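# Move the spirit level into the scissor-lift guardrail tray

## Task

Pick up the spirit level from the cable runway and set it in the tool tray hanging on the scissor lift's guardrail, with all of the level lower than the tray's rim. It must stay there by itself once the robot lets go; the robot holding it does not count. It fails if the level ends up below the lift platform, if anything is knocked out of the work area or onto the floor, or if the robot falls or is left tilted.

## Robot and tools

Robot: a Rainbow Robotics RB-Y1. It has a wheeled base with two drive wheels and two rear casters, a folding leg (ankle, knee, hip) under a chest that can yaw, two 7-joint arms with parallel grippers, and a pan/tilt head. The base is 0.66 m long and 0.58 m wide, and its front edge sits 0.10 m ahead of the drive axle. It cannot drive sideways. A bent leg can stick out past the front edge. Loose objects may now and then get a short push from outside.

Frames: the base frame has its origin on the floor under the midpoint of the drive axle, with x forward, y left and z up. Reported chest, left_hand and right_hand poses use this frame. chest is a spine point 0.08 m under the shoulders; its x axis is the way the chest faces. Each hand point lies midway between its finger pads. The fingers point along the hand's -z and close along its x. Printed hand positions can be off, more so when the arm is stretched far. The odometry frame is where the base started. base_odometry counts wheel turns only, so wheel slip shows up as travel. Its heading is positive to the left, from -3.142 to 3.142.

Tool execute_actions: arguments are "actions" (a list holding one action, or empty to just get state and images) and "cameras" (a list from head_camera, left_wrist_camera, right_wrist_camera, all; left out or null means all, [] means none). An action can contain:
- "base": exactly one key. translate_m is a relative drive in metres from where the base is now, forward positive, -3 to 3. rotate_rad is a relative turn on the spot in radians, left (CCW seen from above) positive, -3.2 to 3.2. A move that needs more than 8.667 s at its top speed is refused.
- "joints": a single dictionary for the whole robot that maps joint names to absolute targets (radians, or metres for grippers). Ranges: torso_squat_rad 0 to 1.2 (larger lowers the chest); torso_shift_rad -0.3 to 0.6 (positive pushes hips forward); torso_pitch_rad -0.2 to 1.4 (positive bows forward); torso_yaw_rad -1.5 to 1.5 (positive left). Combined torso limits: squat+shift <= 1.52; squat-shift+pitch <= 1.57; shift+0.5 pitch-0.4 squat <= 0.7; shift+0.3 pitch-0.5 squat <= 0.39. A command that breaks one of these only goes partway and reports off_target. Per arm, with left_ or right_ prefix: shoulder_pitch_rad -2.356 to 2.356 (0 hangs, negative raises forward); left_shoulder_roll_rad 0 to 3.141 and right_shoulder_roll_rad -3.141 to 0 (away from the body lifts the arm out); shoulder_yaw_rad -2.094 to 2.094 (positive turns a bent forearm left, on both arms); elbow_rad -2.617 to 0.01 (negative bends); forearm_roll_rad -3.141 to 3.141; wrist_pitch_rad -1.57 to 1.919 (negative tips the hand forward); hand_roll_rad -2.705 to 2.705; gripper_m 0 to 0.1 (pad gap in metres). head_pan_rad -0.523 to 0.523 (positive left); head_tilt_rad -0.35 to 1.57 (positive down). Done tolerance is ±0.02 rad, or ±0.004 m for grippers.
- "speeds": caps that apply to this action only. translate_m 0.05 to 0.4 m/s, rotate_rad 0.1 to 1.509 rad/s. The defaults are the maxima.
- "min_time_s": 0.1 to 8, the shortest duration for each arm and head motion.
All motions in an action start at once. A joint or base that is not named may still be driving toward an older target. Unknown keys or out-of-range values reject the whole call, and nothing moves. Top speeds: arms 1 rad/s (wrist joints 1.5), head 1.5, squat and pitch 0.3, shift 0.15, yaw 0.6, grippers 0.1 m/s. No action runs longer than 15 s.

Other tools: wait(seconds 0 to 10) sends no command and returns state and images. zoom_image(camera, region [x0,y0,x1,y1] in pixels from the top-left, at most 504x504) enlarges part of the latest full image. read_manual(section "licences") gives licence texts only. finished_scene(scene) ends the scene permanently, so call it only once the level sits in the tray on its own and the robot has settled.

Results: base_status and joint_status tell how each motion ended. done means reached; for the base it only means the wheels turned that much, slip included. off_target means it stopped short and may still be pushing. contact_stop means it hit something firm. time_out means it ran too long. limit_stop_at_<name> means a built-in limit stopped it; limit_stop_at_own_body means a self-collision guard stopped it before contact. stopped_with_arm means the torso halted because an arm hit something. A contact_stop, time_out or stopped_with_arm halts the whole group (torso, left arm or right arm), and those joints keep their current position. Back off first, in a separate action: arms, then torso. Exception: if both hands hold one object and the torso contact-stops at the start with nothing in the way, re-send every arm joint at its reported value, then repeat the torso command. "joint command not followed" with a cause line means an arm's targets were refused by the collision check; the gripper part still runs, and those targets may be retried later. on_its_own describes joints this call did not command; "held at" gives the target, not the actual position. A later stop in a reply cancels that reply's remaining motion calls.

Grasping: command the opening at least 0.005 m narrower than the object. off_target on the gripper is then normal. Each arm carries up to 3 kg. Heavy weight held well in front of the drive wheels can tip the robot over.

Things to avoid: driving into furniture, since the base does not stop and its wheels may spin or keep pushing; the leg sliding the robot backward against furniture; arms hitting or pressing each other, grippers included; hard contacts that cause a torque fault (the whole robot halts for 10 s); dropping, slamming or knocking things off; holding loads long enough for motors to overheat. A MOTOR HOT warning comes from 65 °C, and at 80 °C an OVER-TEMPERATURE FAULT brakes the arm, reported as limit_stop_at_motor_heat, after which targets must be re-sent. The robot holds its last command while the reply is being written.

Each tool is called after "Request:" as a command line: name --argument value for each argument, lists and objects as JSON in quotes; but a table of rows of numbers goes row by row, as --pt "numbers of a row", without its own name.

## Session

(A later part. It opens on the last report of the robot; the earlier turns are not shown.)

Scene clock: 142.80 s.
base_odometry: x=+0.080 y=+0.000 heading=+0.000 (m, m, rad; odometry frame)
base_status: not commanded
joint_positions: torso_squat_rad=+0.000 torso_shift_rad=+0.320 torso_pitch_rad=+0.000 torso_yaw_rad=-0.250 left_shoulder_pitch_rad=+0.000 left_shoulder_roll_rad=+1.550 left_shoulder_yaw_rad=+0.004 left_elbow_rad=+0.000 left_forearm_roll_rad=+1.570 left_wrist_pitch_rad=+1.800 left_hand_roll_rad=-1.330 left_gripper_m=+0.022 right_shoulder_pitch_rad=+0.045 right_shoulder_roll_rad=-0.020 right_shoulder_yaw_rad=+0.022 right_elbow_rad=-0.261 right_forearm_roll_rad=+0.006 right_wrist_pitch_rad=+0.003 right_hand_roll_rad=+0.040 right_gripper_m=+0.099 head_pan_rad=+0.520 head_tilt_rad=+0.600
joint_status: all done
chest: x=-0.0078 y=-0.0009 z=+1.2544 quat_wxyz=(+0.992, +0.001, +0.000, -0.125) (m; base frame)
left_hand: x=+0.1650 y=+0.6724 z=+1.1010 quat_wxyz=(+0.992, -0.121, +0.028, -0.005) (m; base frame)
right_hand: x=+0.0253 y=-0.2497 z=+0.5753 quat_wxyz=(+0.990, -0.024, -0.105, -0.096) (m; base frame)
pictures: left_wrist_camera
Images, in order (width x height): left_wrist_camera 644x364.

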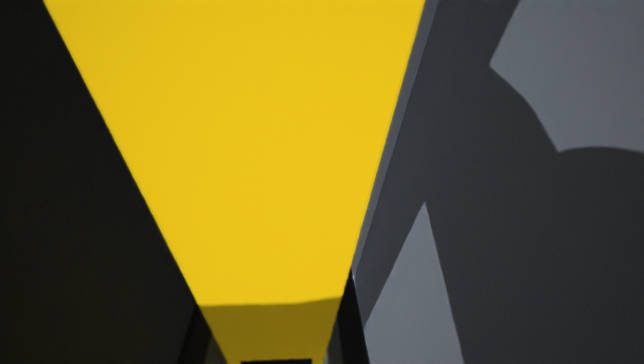

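Already inside. Slightly lower, release.

Request:
execute_actions --actions '[{"joints":{"left_shoulder_roll_rad":1.5,"left_wrist_pitch_rad":1.75},"min_time_s":1.5}]' --cameras '[]'

Request:
execute_actions --actions '[{"joints":{"left_gripper_m":0.06}}]' --cameras '[]'

Request:
execute_actions --actions '[{"joints":{"left_shoulder_roll_rad":1.85,"left_wrist_pitch_rad":1.9}}]' --cameras '["left_wrist_camera"]'

Scene clock: 149.70 s.
base_odometry: x=+0.080 y=+0.000 heading=+0.000 (m, m, rad; odometry frame)
base_status: not commanded
joint_positions: torso_squat_rad=+0.000 torso_shift_rad=+0.320 torso_pitch_rad=+0.000 torso_yaw_rad=-0.250 left_shoulder_pitch_rad=-0.001 left_shoulder_roll_rad=+1.531 left_shoulder_yaw_rad=+0.005 left_elbow_rad=+0.000 left_forearm_roll_rad=+1.571 left_wrist_pitch_rad=+1.768 left_hand_roll_rad=-1.330 left_gripper_m=+0.022 right_shoulder_pitch_rad=+0.045 right_shoulder_roll_rad=-0.020 right_shoulder_yaw_rad=+0.022 right_elbow_rad=-0.261 right_forearm_roll_rad=+0.006 right_wrist_pitch_rad=+0.003 right_hand_roll_rad=+0.040 right_gripper_m=+0.099 head_pan_rad=+0.520 head_tilt_rad=+0.600
joint_status: left_shoulder_roll_rad contact_stop (moved -0.020 of -0.050); the others done
on_its_own: left_shoulder_roll_rad is held at +1.529, not at your +1.500, since a contact_stop
chest: x=-0.0081 y=-0.0011 z=+1.2544 quat_wxyz=(+0.992, +0.001, +0.000, -0.125) (m; base frame)
left_hand: x=+0.1658 y=+0.6745 z=+1.0903 quat_wxyz=(+0.993, -0.115, +0.026, -0.005) (m; base frame)
right_hand: x=+0.0253 y=-0.2496 z=+0.5753 quat_wxyz=(+0.989, -0.024, -0.105, -0.096) (m; base frame)
pictures: none
No camera images: the call's "cameras" was empty. Leave "cameras" out to get every camera's image.

not run: a stop came earlier in this reply.

not run: a stop came earlier in this reply.

Request:
execute_actions --actions '[{"joints":{"left_gripper_m":0.06}}]' --cameras '[]'

Request:
execute_actions --actions '[{"joints":{"left_shoulder_roll_rad":1.9,"left_wrist_pitch_rad":1.5}}]' --cameras '["left_wrist_camera"]'

Scene clock: 153.50 s.
base_odometry: x=+0.080 y=+0.000 heading=+0.000 (m, m, rad; odometry frame)
base_status: not commanded
joint_positions: torso_squat_rad=+0.000 torso_shift_rad=+0.320 torso_pitch_rad=+0.000 torso_yaw_rad=-0.250 left_shoulder_pitch_rad=-0.001 left_shoulder_roll_rad=+1.531 left_shoulder_yaw_rad=+0.005 left_elbow_rad=+0.000 left_forearm_roll_rad=+1.571 left_wrist_pitch_rad=+1.768 left_hand_roll_rad=-1.330 left_gripper_m=+0.060 right_shoulder_pitch_rad=+0.045 right_shoulder_roll_rad=-0.020 right_shoulder_yaw_rad=+0.022 right_elbow_rad=-0.261 right_forearm_roll_rad=+0.006 right_wrist_pitch_rad=+0.003 right_hand_roll_rad=+0.040 right_gripper_m=+0.099 head_pan_rad=+0.520 head_tilt_rad=+0.600
joint_status: all done
on_its_own: left_shoulder_roll_rad is held at +1.529, not at your +1.500, since a contact_stop
chest: x=-0.0081 y=-0.0011 z=+1.2544 quat_wxyz=(+0.992, +0.001, +0.000, -0.125) (m; base frame)
left_hand: x=+0.1658 y=+0.6745 z=+1.0903 quat_wxyz=(+0.993, -0.115, +0.026, -0.005) (m; base frame)
right_hand: x=+0.0253 y=-0.2496 z=+0.5753 quat_wxyz=(+0.989, -0.024, -0.105, -0.096) (m; base frame)
pictures: none
No camera images: the call's "cameras" was empty. Leave "cameras" out to get every camera's image.

Scene clock: 154.83 s.
base_odometry: x=+0.080 y=+0.000 heading=+0.000 (m, m, rad; odometry frame)
base_status: not commanded
joint_positions: torso_squat_rad=+0.000 torso_shift_rad=+0.320 torso_pitch_rad=+0.000 torso_yaw_rad=-0.250 left_shoulder_pitch_rad=-0.001 left_shoulder_roll_rad=+1.901 left_shoulder_yaw_rad=+0.005 left_elbow_rad=+0.000 left_forearm_roll_rad=+1.571 left_wrist_pitch_rad=+1.500 left_hand_roll_rad=-1.330 left_gripper_m=+0.060 right_shoulder_pitch_rad=+0.045 right_shoulder_roll_rad=-0.020 right_shoulder_yaw_rad=+0.022 right_elbow_rad=-0.261 right_forearm_roll_rad=+0.006 right_wrist_pitch_rad=+0.003 right_hand_roll_rad=+0.040 right_gripper_m=+0.099 head_pan_rad=+0.520 head_tilt_rad=+0.600
joint_status: all done
chest: x=-0.0079 y=-0.0009 z=+1.2544 quat_wxyz=(+0.992, +0.001, +0.000, -0.125) (m; base frame)
left_hand: x=+0.1945 y=+0.7867 z=+1.2956 quat_wxyz=(+0.980, +0.193, -0.051, -0.005) (m; base frame)
right_hand: x=+0.0253 y=-0.2497 z=+0.5753 quat_wxyz=(+0.989, -0.024, -0.105, -0.096) (m; base frame)
pictures: left_wrist_camera
Images, in order (width x height): left_wrist_camera 644x364.

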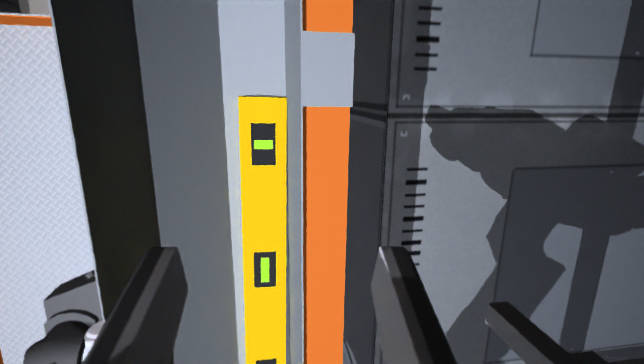

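Request:
finished_scene --scene 1

The scene is finished: the task was done.


## Next scene

The same job, from a new start.

Request:
execute_actions --actions '[{"joints":{"torso_squat_rad":0,"head_tilt_rad":0.4}}]'

Scene clock: 2.00 s.
base_odometry: x=+0.000 y=+0.000 heading=+0.000 (m, m, rad; odometry frame)
base_status: not commanded
joint_positions: torso_squat_rad=+0.000 torso_shift_rad=+0.000 torso_pitch_rad=+0.001 torso_yaw_rad=+0.000 left_shoulder_pitch_rad=-0.030 left_shoulder_roll_rad=+0.026 left_shoulder_yaw_rad=+0.009 left_elbow_rad=-0.140 left_forearm_roll_rad=-0.024 left_wrist_pitch_rad=-0.029 left_hand_roll_rad=-0.026 left_gripper_m=+0.101 right_shoulder_pitch_rad=+0.011 right_shoulder_roll_rad=-0.022 right_shoulder_yaw_rad=+0.023 right_elbow_rad=-0.209 right_forearm_roll_rad=+0.023 right_wrist_pitch_rad=-0.031 right_hand_roll_rad=+0.014 right_gripper_m=+0.099 head_pan_rad=+0.001 head_tilt_rad=+0.400
joint_status: all done
chest: x=-0.2275 y=-0.0009 z=+1.2899 quat_wxyz=(+1.000, +0.001, +0.001, +0.000) (m; base frame)
left_hand: x=-0.1317 y=+0.2393 z=+0.6118 quat_wxyz=(+0.995, +0.016, -0.098, -0.027) (m; base frame)
right_hand: x=-0.1273 y=-0.2341 z=+0.6118 quat_wxyz=(+0.993, -0.011, -0.114, +0.030) (m; base frame)
pictures: head_camera, left_wrist_camera, right_wrist_camera
Images, in order (width x height): head_camera 896x504, left_wrist_camera 644x364, right_wrist_camera 644x364.

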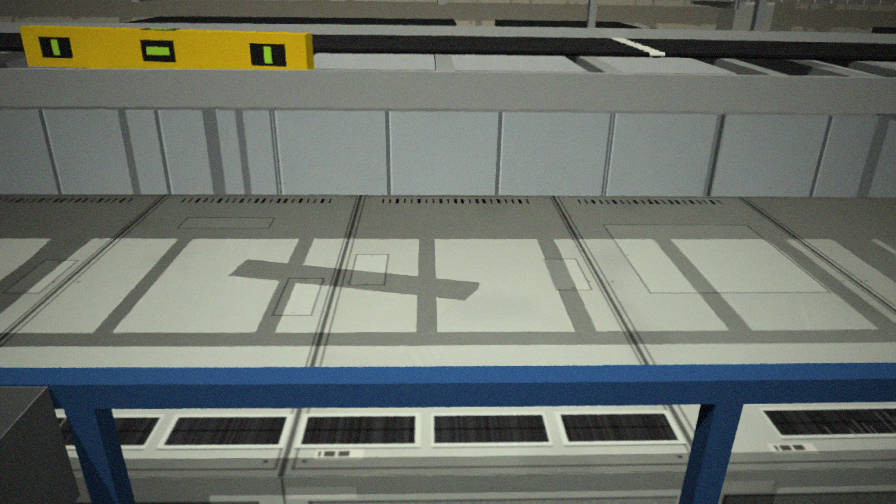

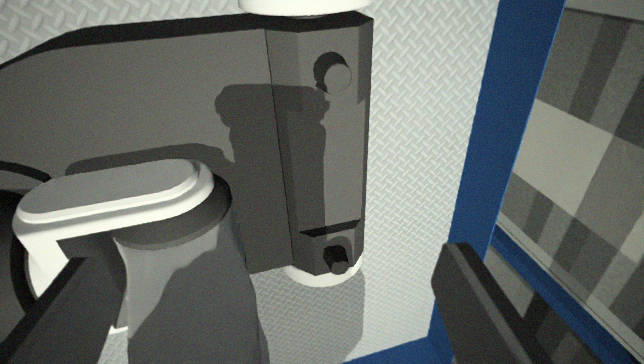

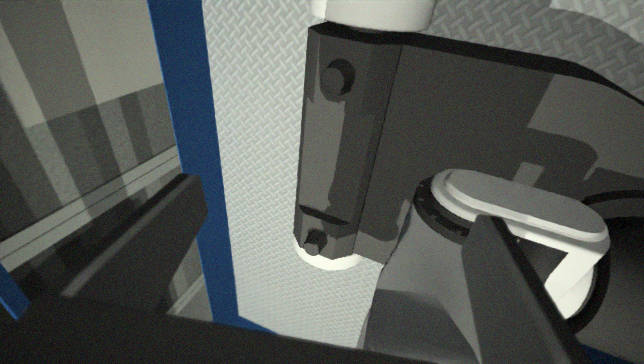

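Request:
execute_actions --actions '[{"joints":{"left_shoulder_pitch_rad":0.4,"left_elbow_rad":-2.4,"left_wrist_pitch_rad":-0.5,"head_pan_rad":0.5,"head_tilt_rad":0.8}}]' --cameras '["head_camera"]'

Request:
execute_actions --actions '[{"joints":{"head_pan_rad":0.3,"head_tilt_rad":0.1}}]' --cameras '["head_camera"]'

Request:
execute_actions --actions '[{"base":{"translate_m":0.15}}]' --cameras '["head_camera","right_wrist_camera"]'

Scene clock: 12.30 s.
base_odometry: x=+0.000 y=+0.000 heading=+0.000 (m, m, rad; odometry frame)
base_status: not commanded
joint_positions: torso_squat_rad=+0.000 torso_shift_rad=+0.000 torso_pitch_rad=+0.001 torso_yaw_rad=+0.000 left_shoulder_pitch_rad=+0.400 left_shoulder_roll_rad=+0.026 left_shoulder_yaw_rad=+0.009 left_elbow_rad=-2.400 left_forearm_roll_rad=-0.024 left_wrist_pitch_rad=-0.500 left_hand_roll_rad=-0.026 left_gripper_m=+0.101 right_shoulder_pitch_rad=+0.011 right_shoulder_roll_rad=-0.022 right_shoulder_yaw_rad=+0.023 right_elbow_rad=-0.209 right_forearm_roll_rad=+0.023 right_wrist_pitch_rad=-0.031 right_hand_roll_rad=+0.014 right_gripper_m=+0.099 head_pan_rad=+0.500 head_tilt_rad=+0.800
joint_status: all done
chest: x=-0.2276 y=-0.0009 z=+1.2899 quat_wxyz=(+1.000, +0.001, +0.001, +0.000) (m; base frame)
left_hand: x=+0.0750 y=+0.2562 z=+1.3744 quat_wxyz=(+0.305, +0.092, -0.948, -0.018) (m; base frame)
right_hand: x=-0.1273 y=-0.2341 z=+0.6118 quat_wxyz=(+0.993, -0.011, -0.114, +0.030) (m; base frame)
pictures: head_camera
Images, in order (width x height): head_camera 896x504.

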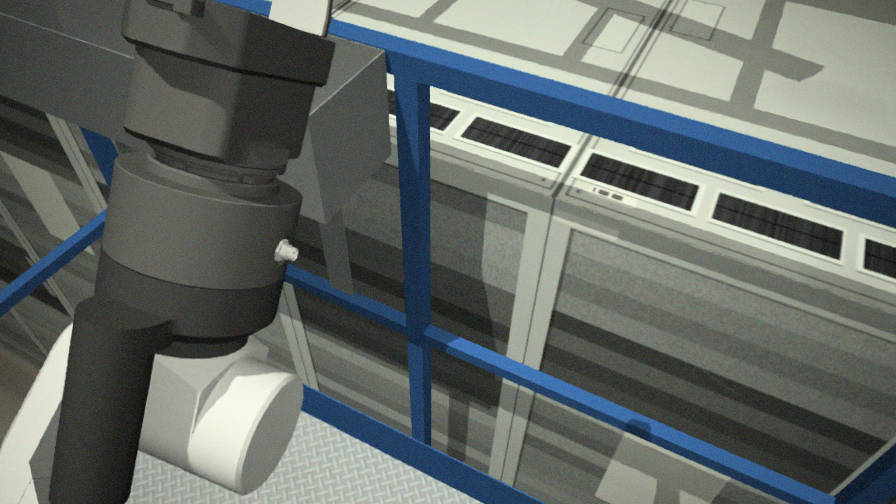

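Scene clock: 13.43 s.
base_odometry: x=+0.000 y=+0.000 heading=+0.000 (m, m, rad; odometry frame)
base_status: not commanded
joint_positions: torso_squat_rad=+0.000 torso_shift_rad=+0.000 torso_pitch_rad=+0.001 torso_yaw_rad=+0.000 left_shoulder_pitch_rad=+0.400 left_shoulder_roll_rad=+0.026 left_shoulder_yaw_rad=+0.009 left_elbow_rad=-2.400 left_forearm_roll_rad=-0.024 left_wrist_pitch_rad=-0.500 left_hand_roll_rad=-0.026 left_gripper_m=+0.101 right_shoulder_pitch_rad=+0.011 right_shoulder_roll_rad=-0.022 right_shoulder_yaw_rad=+0.023 right_elbow_rad=-0.209 right_forearm_roll_rad=+0.023 right_wrist_pitch_rad=-0.031 right_hand_roll_rad=+0.014 right_gripper_m=+0.099 head_pan_rad=+0.300 head_tilt_rad=+0.100
joint_status: all done
chest: x=-0.2276 y=-0.0009 z=+1.2899 quat_wxyz=(+1.000, +0.001, +0.001, +0.000) (m; base frame)
left_hand: x=+0.0750 y=+0.2562 z=+1.3744 quat_wxyz=(+0.305, +0.092, -0.948, -0.018) (m; base frame)
right_hand: x=-0.1273 y=-0.2341 z=+0.6118 quat_wxyz=(+0.993, -0.011, -0.114, +0.030) (m; base frame)
pictures: head_camera
Images, in order (width x height): head_camera 896x504.

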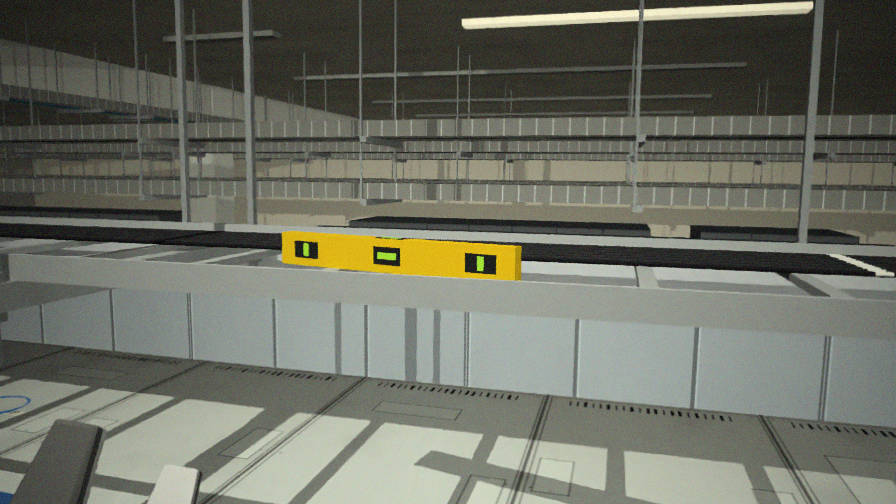

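Scene clock: 15.20 s.
base_odometry: x=+0.150 y=+0.000 heading=+0.000 (m, m, rad; odometry frame)
base_status: done
joint_positions: torso_squat_rad=+0.000 torso_shift_rad=+0.000 torso_pitch_rad=+0.001 torso_yaw_rad=+0.000 left_shoulder_pitch_rad=+0.400 left_shoulder_roll_rad=+0.026 left_shoulder_yaw_rad=+0.009 left_elbow_rad=-2.400 left_forearm_roll_rad=-0.024 left_wrist_pitch_rad=-0.500 left_hand_roll_rad=-0.026 left_gripper_m=+0.101 right_shoulder_pitch_rad=+0.011 right_shoulder_roll_rad=-0.022 right_shoulder_yaw_rad=+0.023 right_elbow_rad=-0.209 right_forearm_roll_rad=+0.023 right_wrist_pitch_rad=-0.031 right_hand_roll_rad=+0.014 right_gripper_m=+0.099 head_pan_rad=+0.300 head_tilt_rad=+0.100
joint_status: not commanded
chest: x=-0.2276 y=-0.0009 z=+1.2899 quat_wxyz=(+1.000, +0.001, +0.001, +0.000) (m; base frame)
left_hand: x=+0.0750 y=+0.2562 z=+1.3744 quat_wxyz=(+0.305, +0.092, -0.948, -0.018) (m; base frame)
right_hand: x=-0.1272 y=-0.2341 z=+0.6118 quat_wxyz=(+0.993, -0.011, -0.114, +0.030) (m; base frame)
pictures: head_camera, right_wrist_camera
Images, in order (width x height): head_camera 896x504, right_wrist_camera 644x364.

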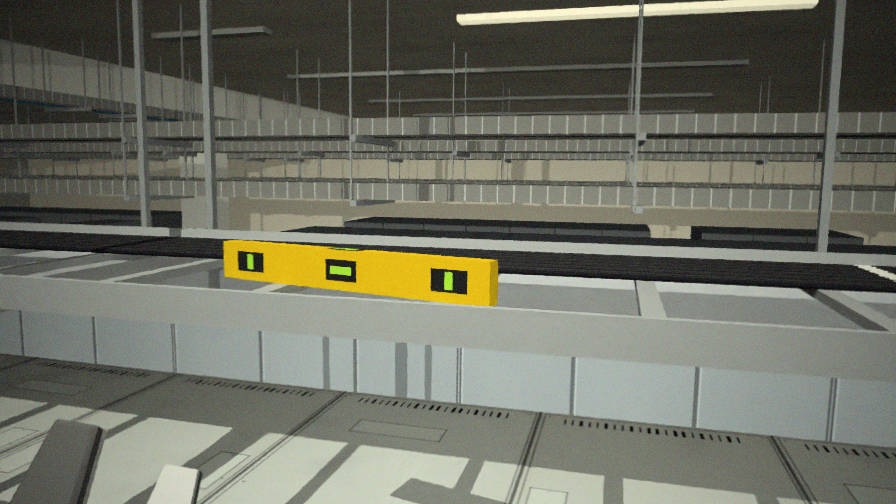

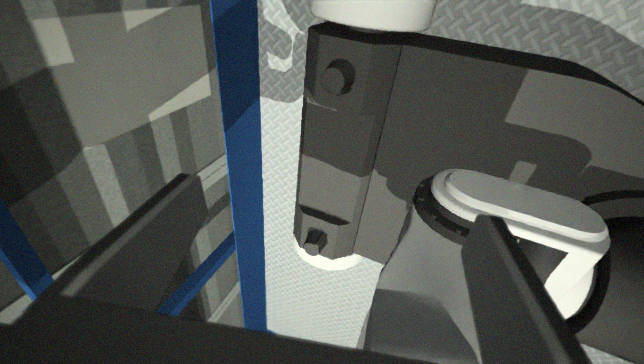

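Request:
execute_actions --actions '[{"base":{"translate_m":0.06},"joints":{"left_shoulder_pitch_rad":-1.2,"left_elbow_rad":-1.9,"left_wrist_pitch_rad":0.5}}]' --cameras '[]'

Request:
execute_actions --actions '[{"joints":{"left_elbow_rad":-0.3,"left_shoulder_pitch_rad":-2.35,"left_shoulder_roll_rad":0.8,"left_forearm_roll_rad":-0.7,"left_wrist_pitch_rad":1.6}}]' --cameras '[]'

Request:
execute_actions --actions '[{"joints":{"torso_shift_rad":0.33,"torso_pitch_rad":0.1,"torso_yaw_rad":-0.3,"head_pan_rad":0.52}}]' --cameras '["head_camera","left_wrist_camera"]'

Scene clock: 29.30 s.
base_odometry: x=+0.210 y=+0.000 heading=+0.000 (m, m, rad; odometry frame)
base_status: done
joint_positions: torso_squat_rad=+0.000 torso_shift_rad=+0.000 torso_pitch_rad=+0.001 torso_yaw_rad=+0.000 left_shoulder_pitch_rad=-1.200 left_shoulder_roll_rad=+0.026 left_shoulder_yaw_rad=+0.009 left_elbow_rad=-1.900 left_forearm_roll_rad=-0.024 left_wrist_pitch_rad=+0.500 left_hand_roll_rad=-0.026 left_gripper_m=+0.101 right_shoulder_pitch_rad=+0.011 right_shoulder_roll_rad=-0.022 right_shoulder_yaw_rad=+0.023 right_elbow_rad=-0.209 right_forearm_roll_rad=+0.023 right_wrist_pitch_rad=-0.031 right_hand_roll_rad=+0.014 right_gripper_m=+0.099 head_pan_rad=+0.300 head_tilt_rad=+0.100
joint_status: all done
chest: x=-0.2276 y=-0.0009 z=+1.2899 quat_wxyz=(+1.000, +0.001, +0.001, +0.000) (m; base frame)
left_hand: x=+0.1911 y=+0.0151 z=+1.7053 quat_wxyz=(+0.286, -0.087, -0.943, -0.147) (m; base frame)
right_hand: x=-0.1272 y=-0.2341 z=+0.6118 quat_wxyz=(+0.993, -0.011, -0.114, +0.030) (m; base frame)
pictures: none
No camera images: the call's "cameras" was empty. Leave "cameras" out to get every camera's image.

Scene clock: 32.10 s.
base_odometry: x=+0.210 y=+0.000 heading=+0.000 (m, m, rad; odometry frame)
base_status: not commanded
joint_positions: torso_squat_rad=+0.000 torso_shift_rad=+0.000 torso_pitch_rad=+0.001 torso_yaw_rad=+0.000 left_shoulder_pitch_rad=-2.350 left_shoulder_roll_rad=+0.800 left_shoulder_yaw_rad=+0.009 left_elbow_rad=-0.300 left_forearm_roll_rad=-0.700 left_wrist_pitch_rad=+1.600 left_hand_roll_rad=-0.026 left_gripper_m=+0.101 right_shoulder_pitch_rad=+0.011 right_shoulder_roll_rad=-0.022 right_shoulder_yaw_rad=+0.023 right_elbow_rad=-0.209 right_forearm_roll_rad=+0.023 right_wrist_pitch_rad=-0.031 right_hand_roll_rad=+0.014 right_gripper_m=+0.099 head_pan_rad=+0.300 head_tilt_rad=+0.100
joint_status: all done
chest: x=-0.2277 y=-0.0009 z=+1.2899 quat_wxyz=(+1.000, +0.001, +0.001, +0.000) (m; base frame)
left_hand: x=+0.1618 y=+0.4932 z=+1.7378 quat_wxyz=(+0.762, +0.371, -0.440, +0.295) (m; base frame)
right_hand: x=-0.1272 y=-0.2341 z=+0.6118 quat_wxyz=(+0.993, -0.011, -0.114, +0.030) (m; base frame)
pictures: none
No camera images: the call's "cameras" was empty. Leave "cameras" out to get every camera's image.

Scene clock: 35.07 s.
base_odometry: x=+0.210 y=+0.000 heading=+0.000 (m, m, rad; odometry frame)
base_status: not commanded
joint_positions: torso_squat_rad=+0.000 torso_shift_rad=+0.330 torso_pitch_rad=+0.100 torso_yaw_rad=-0.300 left_shoulder_pitch_rad=-2.350 left_shoulder_roll_rad=+0.800 left_shoulder_yaw_rad=+0.009 left_elbow_rad=-0.300 left_forearm_roll_rad=-0.700 left_wrist_pitch_rad=+1.600 left_hand_roll_rad=-0.026 left_gripper_m=+0.101 right_shoulder_pitch_rad=+0.011 right_shoulder_roll_rad=-0.022 right_shoulder_yaw_rad=+0.023 right_elbow_rad=-0.209 right_forearm_roll_rad=+0.023 right_wrist_pitch_rad=-0.031 right_hand_roll_rad=+0.014 right_gripper_m=+0.099 head_pan_rad=+0.520 head_tilt_rad=+0.100
joint_status: all done
chest: x=+0.0297 y=-0.0009 z=+1.2506 quat_wxyz=(+0.988, -0.007, +0.050, -0.149) (m; base frame)
left_hand: x=+0.5897 y=+0.3562 z=+1.6448 quat_wxyz=(+0.821, +0.310, -0.450, +0.163) (m; base frame)
right_hand: x=-0.0106 y=-0.2535 z=+0.5733 quat_wxyz=(+0.991, -0.034, -0.062, -0.118) (m; base frame)
pictures: head_camera, left_wrist_camera
Images, in order (width x height): head_camera 896x504, left_wrist_camera 644x364.

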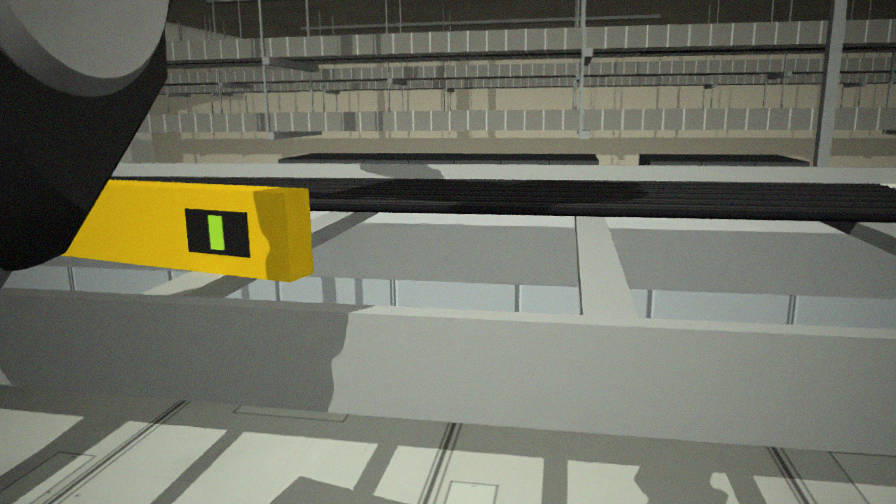

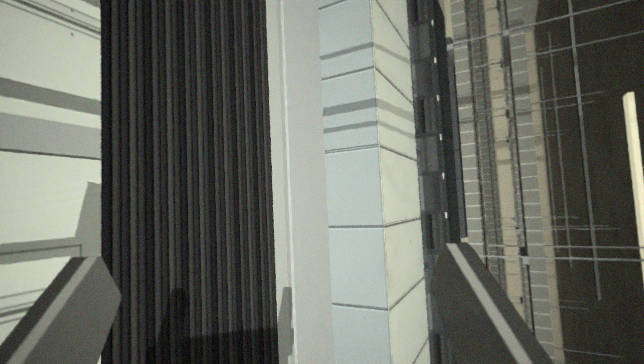

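Request:
execute_actions --actions '[{"joints":{"left_elbow_rad":0,"left_wrist_pitch_rad":1.9,"left_shoulder_roll_rad":0.85}}]' --cameras '["head_camera","left_wrist_camera"]'

Scene clock: 39.03 s.
base_odometry: x=+0.210 y=+0.000 heading=+0.000 (m, m, rad; odometry frame)
base_status: not commanded
joint_positions: torso_squat_rad=+0.000 torso_shift_rad=+0.330 torso_pitch_rad=+0.100 torso_yaw_rad=-0.300 left_shoulder_pitch_rad=-2.350 left_shoulder_roll_rad=+0.850 left_shoulder_yaw_rad=+0.009 left_elbow_rad=+0.000 left_forearm_roll_rad=-0.700 left_wrist_pitch_rad=+1.900 left_hand_roll_rad=-0.026 left_gripper_m=+0.101 right_shoulder_pitch_rad=+0.011 right_shoulder_roll_rad=-0.021 right_shoulder_yaw_rad=+0.023 right_elbow_rad=-0.209 right_forearm_roll_rad=+0.023 right_wrist_pitch_rad=-0.031 right_hand_roll_rad=+0.014 right_gripper_m=+0.099 head_pan_rad=+0.520 head_tilt_rad=+0.100
joint_status: all done
chest: x=+0.0297 y=-0.0009 z=+1.2506 quat_wxyz=(+0.988, -0.007, +0.049, -0.149) (m; base frame)
left_hand: x=+0.5461 y=+0.3727 z=+1.5064 quat_wxyz=(+0.921, +0.294, -0.179, +0.184) (m; base frame)
right_hand: x=-0.0106 y=-0.2535 z=+0.5733 quat_wxyz=(+0.991, -0.034, -0.062, -0.118) (m; base frame)
pictures: head_camera, left_wrist_camera
Images, in order (width x height): head_camera 896x504, left_wrist_camera 644x364.

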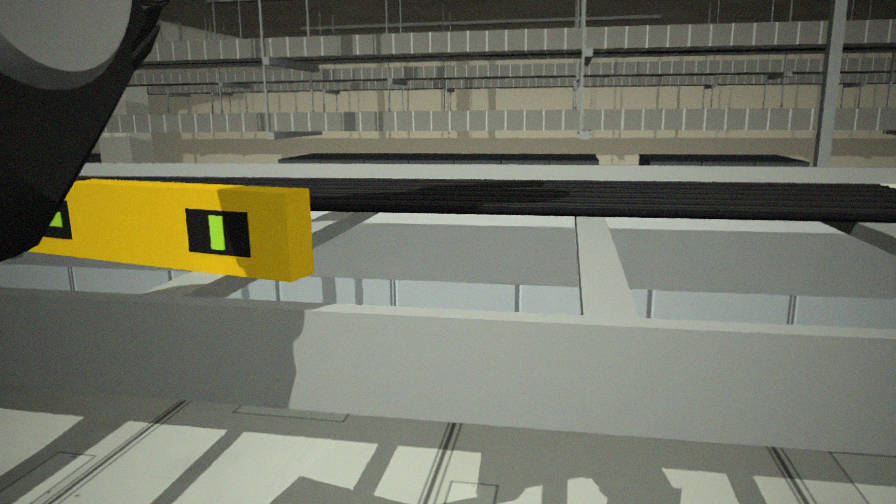

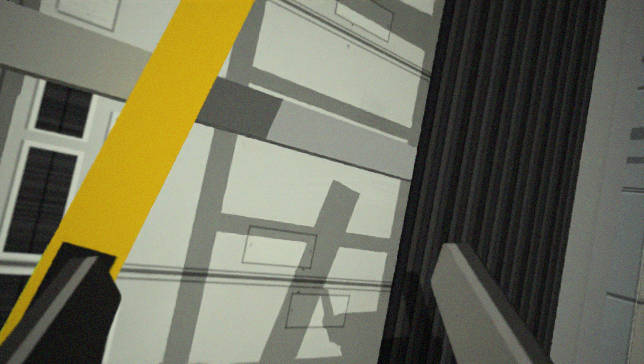

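Request:
execute_actions --actions '[{"joints":{"left_hand_roll_rad":-0.5,"left_forearm_roll_rad":-0.55,"torso_shift_rad":0.23}}]' --cameras '["head_camera","left_wrist_camera"]'

Scene clock: 44.07 s.
base_odometry: x=+0.210 y=+0.000 heading=+0.000 (m, m, rad; odometry frame)
base_status: not commanded
joint_positions: torso_squat_rad=+0.000 torso_shift_rad=+0.230 torso_pitch_rad=+0.100 torso_yaw_rad=-0.300 left_shoulder_pitch_rad=-2.350 left_shoulder_roll_rad=+0.850 left_shoulder_yaw_rad=+0.009 left_elbow_rad=+0.000 left_forearm_roll_rad=-0.550 left_wrist_pitch_rad=+1.900 left_hand_roll_rad=-0.500 left_gripper_m=+0.101 right_shoulder_pitch_rad=+0.011 right_shoulder_roll_rad=-0.021 right_shoulder_yaw_rad=+0.023 right_elbow_rad=-0.209 right_forearm_roll_rad=+0.023 right_wrist_pitch_rad=-0.031 right_hand_roll_rad=+0.014 right_gripper_m=+0.099 head_pan_rad=+0.520 head_tilt_rad=+0.100
joint_status: all done
chest: x=-0.0377 y=-0.0009 z=+1.2700 quat_wxyz=(+0.988, -0.007, +0.049, -0.149) (m; base frame)
left_hand: x=+0.4927 y=+0.3465 z=+1.5122 quat_wxyz=(+0.951, +0.270, -0.127, -0.077) (m; base frame)
right_hand: x=-0.0778 y=-0.2535 z=+0.5926 quat_wxyz=(+0.991, -0.034, -0.062, -0.118) (m; base frame)
pictures: head_camera, left_wrist_camera
Images, in order (width x height): head_camera 896x504, left_wrist_camera 644x364.

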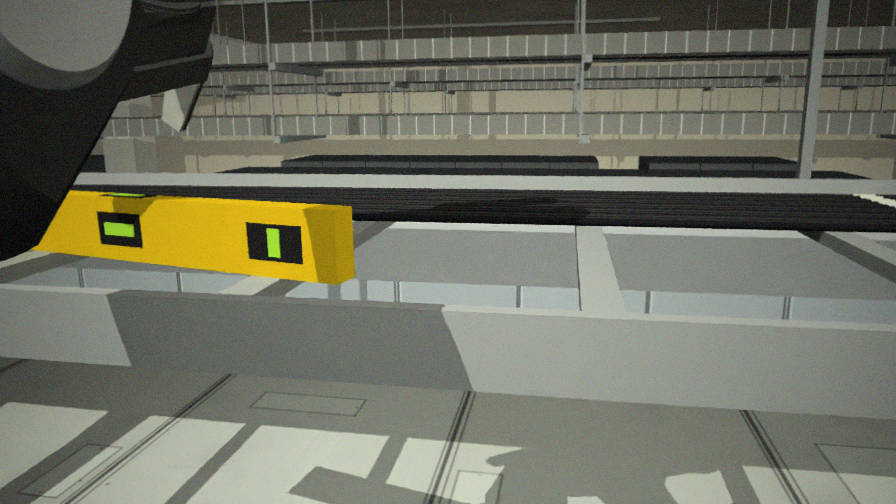

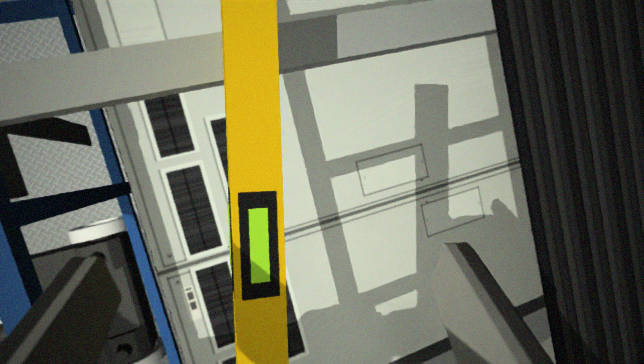

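Request:
execute_actions --actions '[{"joints":{"left_shoulder_pitch_rad":-2.2,"left_hand_roll_rad":-0.55,"torso_shift_rad":0.19},"min_time_s":1.5}]' --cameras '["head_camera","left_wrist_camera"]'

Scene clock: 48.77 s.
base_odometry: x=+0.210 y=+0.000 heading=+0.000 (m, m, rad; odometry frame)
base_status: not commanded
joint_positions: torso_squat_rad=+0.000 torso_shift_rad=+0.190 torso_pitch_rad=+0.100 torso_yaw_rad=-0.300 left_shoulder_pitch_rad=-2.201 left_shoulder_roll_rad=+0.850 left_shoulder_yaw_rad=+0.009 left_elbow_rad=+0.000 left_forearm_roll_rad=-0.550 left_wrist_pitch_rad=+1.900 left_hand_roll_rad=-0.550 left_gripper_m=+0.101 right_shoulder_pitch_rad=+0.011 right_shoulder_roll_rad=-0.021 right_shoulder_yaw_rad=+0.023 right_elbow_rad=-0.209 right_forearm_roll_rad=+0.023 right_wrist_pitch_rad=-0.031 right_hand_roll_rad=+0.014 right_gripper_m=+0.099 head_pan_rad=+0.520 head_tilt_rad=+0.100
joint_status: all done
chest: x=-0.0650 y=-0.0009 z=+1.2758 quat_wxyz=(+0.988, -0.007, +0.049, -0.149) (m; base frame)
left_hand: x=+0.4776 y=+0.3618 z=+1.4624 quat_wxyz=(+0.951, +0.290, -0.047, -0.099) (m; base frame)
right_hand: x=-0.1052 y=-0.2535 z=+0.5984 quat_wxyz=(+0.991, -0.034, -0.062, -0.118) (m; base frame)
pictures: head_camera, left_wrist_camera
Images, in order (width x height): head_camera 896x504, left_wrist_camera 644x364.

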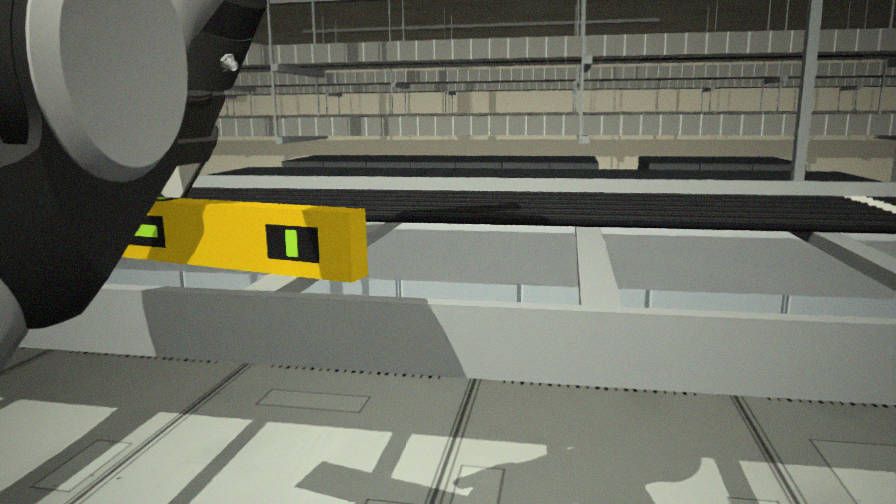

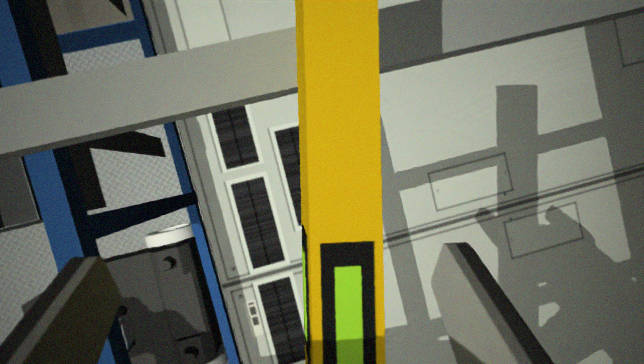

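Request:
execute_actions --actions '[{"joints":{"left_shoulder_pitch_rad":-2.16,"left_hand_roll_rad":-0.46,"left_forearm_roll_rad":-0.35},"min_time_s":1.5}]' --cameras '["head_camera","left_wrist_camera"]'

Scene clock: 55.17 s.
base_odometry: x=+0.210 y=+0.000 heading=+0.000 (m, m, rad; odometry frame)
base_status: not commanded
joint_positions: torso_squat_rad=+0.000 torso_shift_rad=+0.190 torso_pitch_rad=+0.100 torso_yaw_rad=-0.300 left_shoulder_pitch_rad=-2.161 left_shoulder_roll_rad=+0.850 left_shoulder_yaw_rad=+0.009 left_elbow_rad=+0.000 left_forearm_roll_rad=-0.350 left_wrist_pitch_rad=+1.900 left_hand_roll_rad=-0.460 left_gripper_m=+0.101 right_shoulder_pitch_rad=+0.011 right_shoulder_roll_rad=-0.021 right_shoulder_yaw_rad=+0.023 right_elbow_rad=-0.209 right_forearm_roll_rad=+0.023 right_wrist_pitch_rad=-0.031 right_hand_roll_rad=+0.014 right_gripper_m=+0.099 head_pan_rad=+0.520 head_tilt_rad=+0.100
joint_status: all done
chest: x=-0.0650 y=-0.0009 z=+1.2758 quat_wxyz=(+0.988, -0.007, +0.049, -0.149) (m; base frame)
left_hand: x=+0.4935 y=+0.3293 z=+1.4294 quat_wxyz=(+0.970, +0.210, -0.067, -0.102) (m; base frame)
right_hand: x=-0.1052 y=-0.2535 z=+0.5984 quat_wxyz=(+0.991, -0.034, -0.062, -0.118) (m; base frame)
pictures: head_camera, left_wrist_camera
Images, in order (width x height): head_camera 896x504, left_wrist_camera 644x364.

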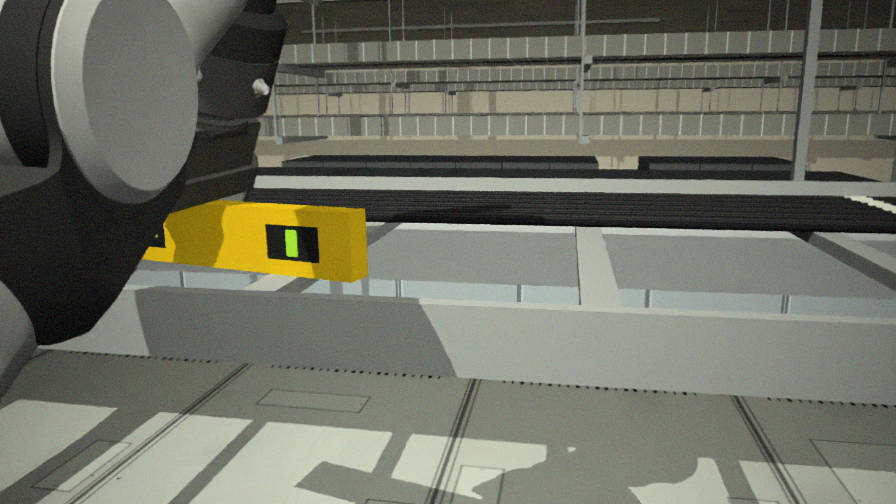

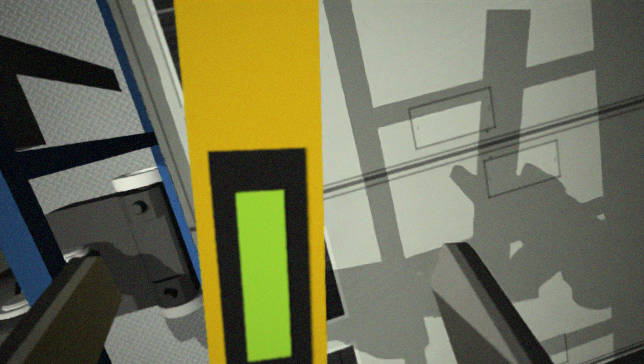

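Request:
execute_actions --actions '[{"joints":{"left_gripper_m":0.005}}]' --cameras '[]'

Request:
execute_actions --actions '[{"joints":{"left_shoulder_pitch_rad":-2.35,"torso_pitch_rad":0},"min_time_s":1.5}]' --cameras '[]'

Request:
execute_actions --actions '[{"joints":{"torso_shift_rad":-0.1}}]' --cameras '[]'

Request:
execute_actions --actions '[{"joints":{"left_shoulder_roll_rad":1.92,"left_forearm_roll_rad":-0.78,"left_hand_roll_rad":-1.02,"left_wrist_pitch_rad":1.5},"min_time_s":2}]' --cameras '[]'

Request:
execute_actions --actions '[{"joints":{"left_shoulder_pitch_rad":0,"left_forearm_roll_rad":1.4,"torso_yaw_rad":-0.55},"min_time_s":3}]' --cameras '[]'

Request:
execute_actions --actions '[{"joints":{"left_shoulder_roll_rad":1.68,"left_wrist_pitch_rad":1.3},"min_time_s":1.5}]' --cameras '["left_wrist_camera"]'

Scene clock: 72.27 s.
base_odometry: x=+0.210 y=+0.000 heading=+0.000 (m, m, rad; odometry frame)
base_status: not commanded
joint_positions: torso_squat_rad=+0.000 torso_shift_rad=+0.190 torso_pitch_rad=+0.100 torso_yaw_rad=-0.300 left_shoulder_pitch_rad=-2.161 left_shoulder_roll_rad=+0.850 left_shoulder_yaw_rad=+0.009 left_elbow_rad=+0.000 left_forearm_roll_rad=-0.350 left_wrist_pitch_rad=+1.900 left_hand_roll_rad=-0.460 left_gripper_m=+0.022 right_shoulder_pitch_rad=+0.011 right_shoulder_roll_rad=-0.021 right_shoulder_yaw_rad=+0.023 right_elbow_rad=-0.209 right_forearm_roll_rad=+0.023 right_wrist_pitch_rad=-0.031 right_hand_roll_rad=+0.014 right_gripper_m=+0.099 head_pan_rad=+0.520 head_tilt_rad=+0.100
joint_status: left_gripper_m off_target (ended at +0.022, target +0.005)
chest: x=-0.0650 y=-0.0009 z=+1.2758 quat_wxyz=(+0.988, -0.007, +0.049, -0.149) (m; base frame)
left_hand: x=+0.4935 y=+0.3293 z=+1.4294 quat_wxyz=(+0.970, +0.210, -0.067, -0.102) (m; base frame)
right_hand: x=-0.1052 y=-0.2535 z=+0.5984 quat_wxyz=(+0.991, -0.034, -0.062, -0.118) (m; base frame)
pictures: none
No camera images: the call's "cameras" was empty. Leave "cameras" out to get every camera's image.

Scene clock: 74.07 s.
base_odometry: x=+0.210 y=+0.000 heading=+0.000 (m, m, rad; odometry frame)
base_status: not commanded
joint_positions: torso_squat_rad=+0.000 torso_shift_rad=+0.190 torso_pitch_rad=+0.000 torso_yaw_rad=-0.300 left_shoulder_pitch_rad=-2.350 left_shoulder_roll_rad=+0.850 left_shoulder_yaw_rad=+0.009 left_elbow_rad=+0.000 left_forearm_roll_rad=-0.350 left_wrist_pitch_rad=+1.900 left_hand_roll_rad=-0.460 left_gripper_m=+0.022 right_shoulder_pitch_rad=+0.011 right_shoulder_roll_rad=-0.021 right_shoulder_yaw_rad=+0.023 right_elbow_rad=-0.209 right_forearm_roll_rad=+0.023 right_wrist_pitch_rad=-0.031 right_hand_roll_rad=+0.014 right_gripper_m=+0.099 head_pan_rad=+0.520 head_tilt_rad=+0.100
joint_status: all done
chest: x=-0.0959 y=-0.0009 z=+1.2773 quat_wxyz=(+0.989, +0.001, +0.000, -0.149) (m; base frame)
left_hand: x=+0.4236 y=+0.3077 z=+1.5592 quat_wxyz=(+0.954, +0.192, -0.206, -0.101) (m; base frame)
right_hand: x=-0.0683 y=-0.2535 z=+0.5993 quat_wxyz=(+0.986, -0.028, -0.112, -0.119) (m; base frame)
pictures: none
No camera images: the call's "cameras" was empty. Leave "cameras" out to get every camera's image.

Scene clock: 76.77 s.
base_odometry: x=+0.210 y=+0.000 heading=+0.000 (m, m, rad; odometry frame)
base_status: not commanded
joint_positions: torso_squat_rad=+0.000 torso_shift_rad=-0.100 torso_pitch_rad=+0.000 torso_yaw_rad=-0.300 left_shoulder_pitch_rad=-2.350 left_shoulder_roll_rad=+0.850 left_shoulder_yaw_rad=+0.009 left_elbow_rad=+0.000 left_forearm_roll_rad=-0.350 left_wrist_pitch_rad=+1.900 left_hand_roll_rad=-0.460 left_gripper_m=+0.022 right_shoulder_pitch_rad=+0.011 right_shoulder_roll_rad=-0.021 right_shoulder_yaw_rad=+0.023 right_elbow_rad=-0.209 right_forearm_roll_rad=+0.023 right_wrist_pitch_rad=-0.031 right_hand_roll_rad=+0.014 right_gripper_m=+0.099 head_pan_rad=+0.520 head_tilt_rad=+0.100
joint_status: all done
chest: x=-0.2980 y=-0.0009 z=+1.2864 quat_wxyz=(+0.989, +0.001, +0.000, -0.149) (m; base frame)
left_hand: x=+0.2215 y=+0.3076 z=+1.5683 quat_wxyz=(+0.954, +0.192, -0.206, -0.101) (m; base frame)
right_hand: x=-0.2703 y=-0.2535 z=+0.6084 quat_wxyz=(+0.986, -0.028, -0.112, -0.119) (m; base frame)
pictures: none
No camera images: the call's "cameras" was empty. Leave "cameras" out to get every camera's image.

Scene clock: 79.07 s.
base_odometry: x=+0.210 y=+0.000 heading=+0.000 (m, m, rad; odometry frame)
base_status: not commanded
joint_positions: torso_squat_rad=+0.000 torso_shift_rad=-0.100 torso_pitch_rad=+0.000 torso_yaw_rad=-0.300 left_shoulder_pitch_rad=-2.350 left_shoulder_roll_rad=+1.920 left_shoulder_yaw_rad=+0.009 left_elbow_rad=+0.000 left_forearm_roll_rad=-0.780 left_wrist_pitch_rad=+1.500 left_hand_roll_rad=-1.020 left_gripper_m=+0.022 right_shoulder_pitch_rad=+0.011 right_shoulder_roll_rad=-0.021 right_shoulder_yaw_rad=+0.023 right_elbow_rad=-0.209 right_forearm_roll_rad=+0.023 right_wrist_pitch_rad=-0.031 right_hand_roll_rad=+0.014 right_gripper_m=+0.099 head_pan_rad=+0.520 head_tilt_rad=+0.100
joint_status: all done
chest: x=-0.2979 y=-0.0009 z=+1.2864 quat_wxyz=(+0.989, +0.001, +0.000, -0.149) (m; base frame)
left_hand: x=-0.0558 y=+0.7761 z=+1.3388 quat_wxyz=(+0.970, +0.189, -0.090, +0.122) (m; base frame)
right_hand: x=-0.2704 y=-0.2535 z=+0.6084 quat_wxyz=(+0.986, -0.028, -0.112, -0.119) (m; base frame)
pictures: none
No camera images: the call's "cameras" was empty. Leave "cameras" out to get every camera's image.

Scene clock: 82.37 s.
base_odometry: x=+0.210 y=+0.000 heading=+0.000 (m, m, rad; odometry frame)
base_status: not commanded
joint_positions: torso_squat_rad=+0.000 torso_shift_rad=-0.100 torso_pitch_rad=+0.000 torso_yaw_rad=-0.550 left_shoulder_pitch_rad=+0.000 left_shoulder_roll_rad=+1.920 left_shoulder_yaw_rad=+0.009 left_elbow_rad=+0.000 left_forearm_roll_rad=+1.400 left_wrist_pitch_rad=+1.500 left_hand_roll_rad=-1.020 left_gripper_m=+0.022 right_shoulder_pitch_rad=+0.011 right_shoulder_roll_rad=-0.021 right_shoulder_yaw_rad=+0.023 right_elbow_rad=-0.209 right_forearm_roll_rad=+0.023 right_wrist_pitch_rad=-0.031 right_hand_roll_rad=+0.014 right_gripper_m=+0.099 head_pan_rad=+0.520 head_tilt_rad=+0.100
joint_status: all done
chest: x=-0.2979 y=-0.0009 z=+1.2864 quat_wxyz=(+0.962, +0.001, +0.000, -0.272) (m; base frame)
left_hand: x=+0.0954 y=+0.7114 z=+1.3415 quat_wxyz=(+0.975, +0.219, -0.040, +0.012) (m; base frame)
right_hand: x=-0.3339 y=-0.2524 z=+0.6084 quat_wxyz=(+0.964, -0.041, -0.107, -0.241) (m; base frame)
pictures: none
No camera images: the call's "cameras" was empty. Leave "cameras" out to get every camera's image.

Scene clock: 84.17 s.
base_odometry: x=+0.210 y=+0.000 heading=+0.000 (m, m, rad; odometry frame)
base_status: not commanded
joint_positions: torso_squat_rad=+0.000 torso_shift_rad=-0.100 torso_pitch_rad=+0.000 torso_yaw_rad=-0.550 left_shoulder_pitch_rad=+0.000 left_shoulder_roll_rad=+1.680 left_shoulder_yaw_rad=+0.009 left_elbow_rad=+0.000 left_forearm_roll_rad=+1.400 left_wrist_pitch_rad=+1.300 left_hand_roll_rad=-1.020 left_gripper_m=+0.022 right_shoulder_pitch_rad=+0.011 right_shoulder_roll_rad=-0.021 right_shoulder_yaw_rad=+0.023 right_elbow_rad=-0.209 right_forearm_roll_rad=+0.023 right_wrist_pitch_rad=-0.031 right_hand_roll_rad=+0.014 right_gripper_m=+0.099 head_pan_rad=+0.520 head_tilt_rad=+0.100
joint_status: all done
chest: x=-0.2979 y=-0.0009 z=+1.2864 quat_wxyz=(+0.962, +0.001, +0.000, -0.272) (m; base frame)
left_hand: x=+0.1076 y=+0.7289 z=+1.2144 quat_wxyz=(+0.979, +0.203, -0.030, -0.006) (m; base frame)
right_hand: x=-0.3339 y=-0.2524 z=+0.6084 quat_wxyz=(+0.964, -0.041, -0.107, -0.241) (m; base frame)
pictures: left_wrist_camera
Images, in order (width x height): left_wrist_camera 644x364.

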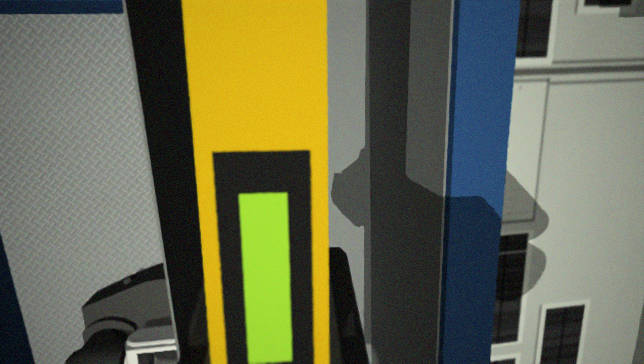

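Request:
execute_actions --actions '[{"joints":{"torso_yaw_rad":-0.62,"torso_shift_rad":-0.14,"left_hand_roll_rad":-0.95}}]' --cameras '[]'

Request:
execute_actions --actions '[{"joints":{"left_shoulder_roll_rad":1.5,"left_wrist_pitch_rad":1.12},"min_time_s":2}]' --cameras '["left_wrist_camera"]'

Scene clock: 89.83 s.
base_odometry: x=+0.210 y=+0.000 heading=+0.000 (m, m, rad; odometry frame)
base_status: not commanded
joint_positions: torso_squat_rad=+0.000 torso_shift_rad=-0.140 torso_pitch_rad=+0.000 torso_yaw_rad=-0.620 left_shoulder_pitch_rad=+0.000 left_shoulder_roll_rad=+1.680 left_shoulder_yaw_rad=+0.009 left_elbow_rad=+0.000 left_forearm_roll_rad=+1.400 left_wrist_pitch_rad=+1.300 left_hand_roll_rad=-0.950 left_gripper_m=+0.022 right_shoulder_pitch_rad=+0.011 right_shoulder_roll_rad=-0.021 right_shoulder_yaw_rad=+0.023 right_elbow_rad=-0.209 right_forearm_roll_rad=+0.023 right_wrist_pitch_rad=-0.031 right_hand_roll_rad=+0.014 right_gripper_m=+0.099 head_pan_rad=+0.520 head_tilt_rad=+0.100
joint_status: all done
chest: x=-0.3257 y=-0.0009 z=+1.2831 quat_wxyz=(+0.952, +0.001, +0.000, -0.305) (m; base frame)
left_hand: x=+0.1298 y=+0.6988 z=+1.2110 quat_wxyz=(+0.979, +0.201, -0.044, -0.006) (m; base frame)
right_hand: x=-0.3793 y=-0.2493 z=+0.6051 quat_wxyz=(+0.955, -0.045, -0.106, -0.275) (m; base frame)
pictures: none
No camera images: the call's "cameras" was empty. Leave "cameras" out to get every camera's image.

Scene clock: 92.13 s.
base_odometry: x=+0.210 y=+0.000 heading=+0.000 (m, m, rad; odometry frame)
base_status: not commanded
joint_positions: torso_squat_rad=+0.000 torso_shift_rad=-0.140 torso_pitch_rad=+0.000 torso_yaw_rad=-0.620 left_shoulder_pitch_rad=+0.000 left_shoulder_roll_rad=+1.500 left_shoulder_yaw_rad=+0.009 left_elbow_rad=+0.000 left_forearm_roll_rad=+1.400 left_wrist_pitch_rad=+1.120 left_hand_roll_rad=-0.950 left_gripper_m=+0.022 right_shoulder_pitch_rad=+0.011 right_shoulder_roll_rad=-0.021 right_shoulder_yaw_rad=+0.023 right_elbow_rad=-0.209 right_forearm_roll_rad=+0.023 right_wrist_pitch_rad=-0.031 right_hand_roll_rad=+0.014 right_gripper_m=+0.099 head_pan_rad=+0.520 head_tilt_rad=+0.100
joint_status: all done
chest: x=-0.3257 y=-0.0009 z=+1.2831 quat_wxyz=(+0.952, +0.001, +0.000, -0.305) (m; base frame)
left_hand: x=+0.1331 y=+0.6995 z=+1.1153 quat_wxyz=(+0.979, +0.199, -0.046, -0.021) (m; base frame)
right_hand: x=-0.3793 y=-0.2493 z=+0.6051 quat_wxyz=(+0.955, -0.045, -0.106, -0.275) (m; base frame)
pictures: left_wrist_camera
Images, in order (width x height): left_wrist_camera 644x364.

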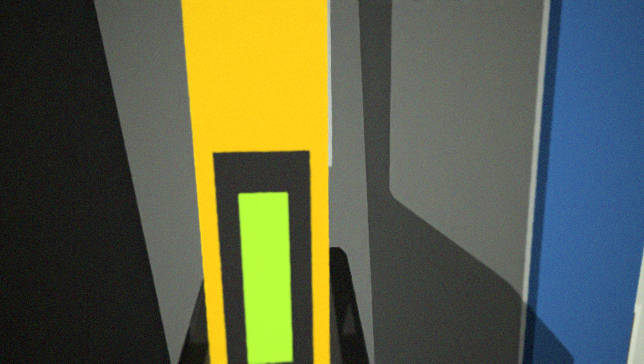

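Palm is near the rim; release.

Request:
execute_actions --actions '[{"joints":{"left_gripper_m":0.06}}]' --cameras '[]'

Request:
execute_actions --actions '[{"joints":{"left_shoulder_roll_rad":1.9,"left_wrist_pitch_rad":1.35}}]' --cameras '["left_wrist_camera"]'

Scene clock: 96.27 s.
base_odometry: x=+0.210 y=+0.000 heading=+0.000 (m, m, rad; odometry frame)
base_status: not commanded
joint_positions: torso_squat_rad=+0.000 torso_shift_rad=-0.140 torso_pitch_rad=+0.000 torso_yaw_rad=-0.620 left_shoulder_pitch_rad=+0.000 left_shoulder_roll_rad=+1.500 left_shoulder_yaw_rad=+0.009 left_elbow_rad=+0.000 left_forearm_roll_rad=+1.400 left_wrist_pitch_rad=+1.120 left_hand_roll_rad=-0.950 left_gripper_m=+0.060 right_shoulder_pitch_rad=+0.011 right_shoulder_roll_rad=-0.021 right_shoulder_yaw_rad=+0.023 right_elbow_rad=-0.209 right_forearm_roll_rad=+0.023 right_wrist_pitch_rad=-0.031 right_hand_roll_rad=+0.014 right_gripper_m=+0.099 head_pan_rad=+0.520 head_tilt_rad=+0.100
joint_status: all done
chest: x=-0.3257 y=-0.0009 z=+1.2831 quat_wxyz=(+0.952, +0.001, +0.000, -0.305) (m; base frame)
left_hand: x=+0.1332 y=+0.6995 z=+1.1153 quat_wxyz=(+0.979, +0.199, -0.046, -0.021) (m; base frame)
right_hand: x=-0.3793 y=-0.2493 z=+0.6051 quat_wxyz=(+0.955, -0.045, -0.106, -0.275) (m; base frame)
pictures: none
No camera images: the call's "cameras" was empty. Leave "cameras" out to get every camera's image.

Scene clock: 97.50 s.
base_odometry: x=+0.210 y=+0.000 heading=+0.000 (m, m, rad; odometry frame)
base_status: not commanded
joint_positions: torso_squat_rad=+0.000 torso_shift_rad=-0.140 torso_pitch_rad=+0.000 torso_yaw_rad=-0.620 left_shoulder_pitch_rad=+0.000 left_shoulder_roll_rad=+1.901 left_shoulder_yaw_rad=+0.009 left_elbow_rad=+0.000 left_forearm_roll_rad=+1.400 left_wrist_pitch_rad=+1.350 left_hand_roll_rad=-0.950 left_gripper_m=+0.060 right_shoulder_pitch_rad=+0.011 right_shoulder_roll_rad=-0.022 right_shoulder_yaw_rad=+0.023 right_elbow_rad=-0.209 right_forearm_roll_rad=+0.023 right_wrist_pitch_rad=-0.031 right_hand_roll_rad=+0.014 right_gripper_m=+0.099 head_pan_rad=+0.520 head_tilt_rad=+0.100
joint_status: all done
chest: x=-0.3257 y=-0.0010 z=+1.2831 quat_wxyz=(+0.952, +0.001, +0.000, -0.305) (m; base frame)
left_hand: x=+0.1346 y=+0.7062 z=+1.3428 quat_wxyz=(+0.959, +0.268, -0.092, +0.005) (m; base frame)
right_hand: x=-0.3793 y=-0.2493 z=+0.6051 quat_wxyz=(+0.955, -0.045, -0.106, -0.275) (m; base frame)
pictures: left_wrist_camera
Images, in order (width x height): left_wrist_camera 644x364.

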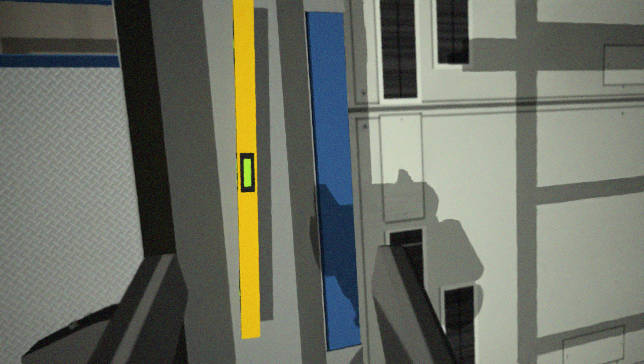

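Request:
finished_scene --scene 2

The scene is finished: the task was done.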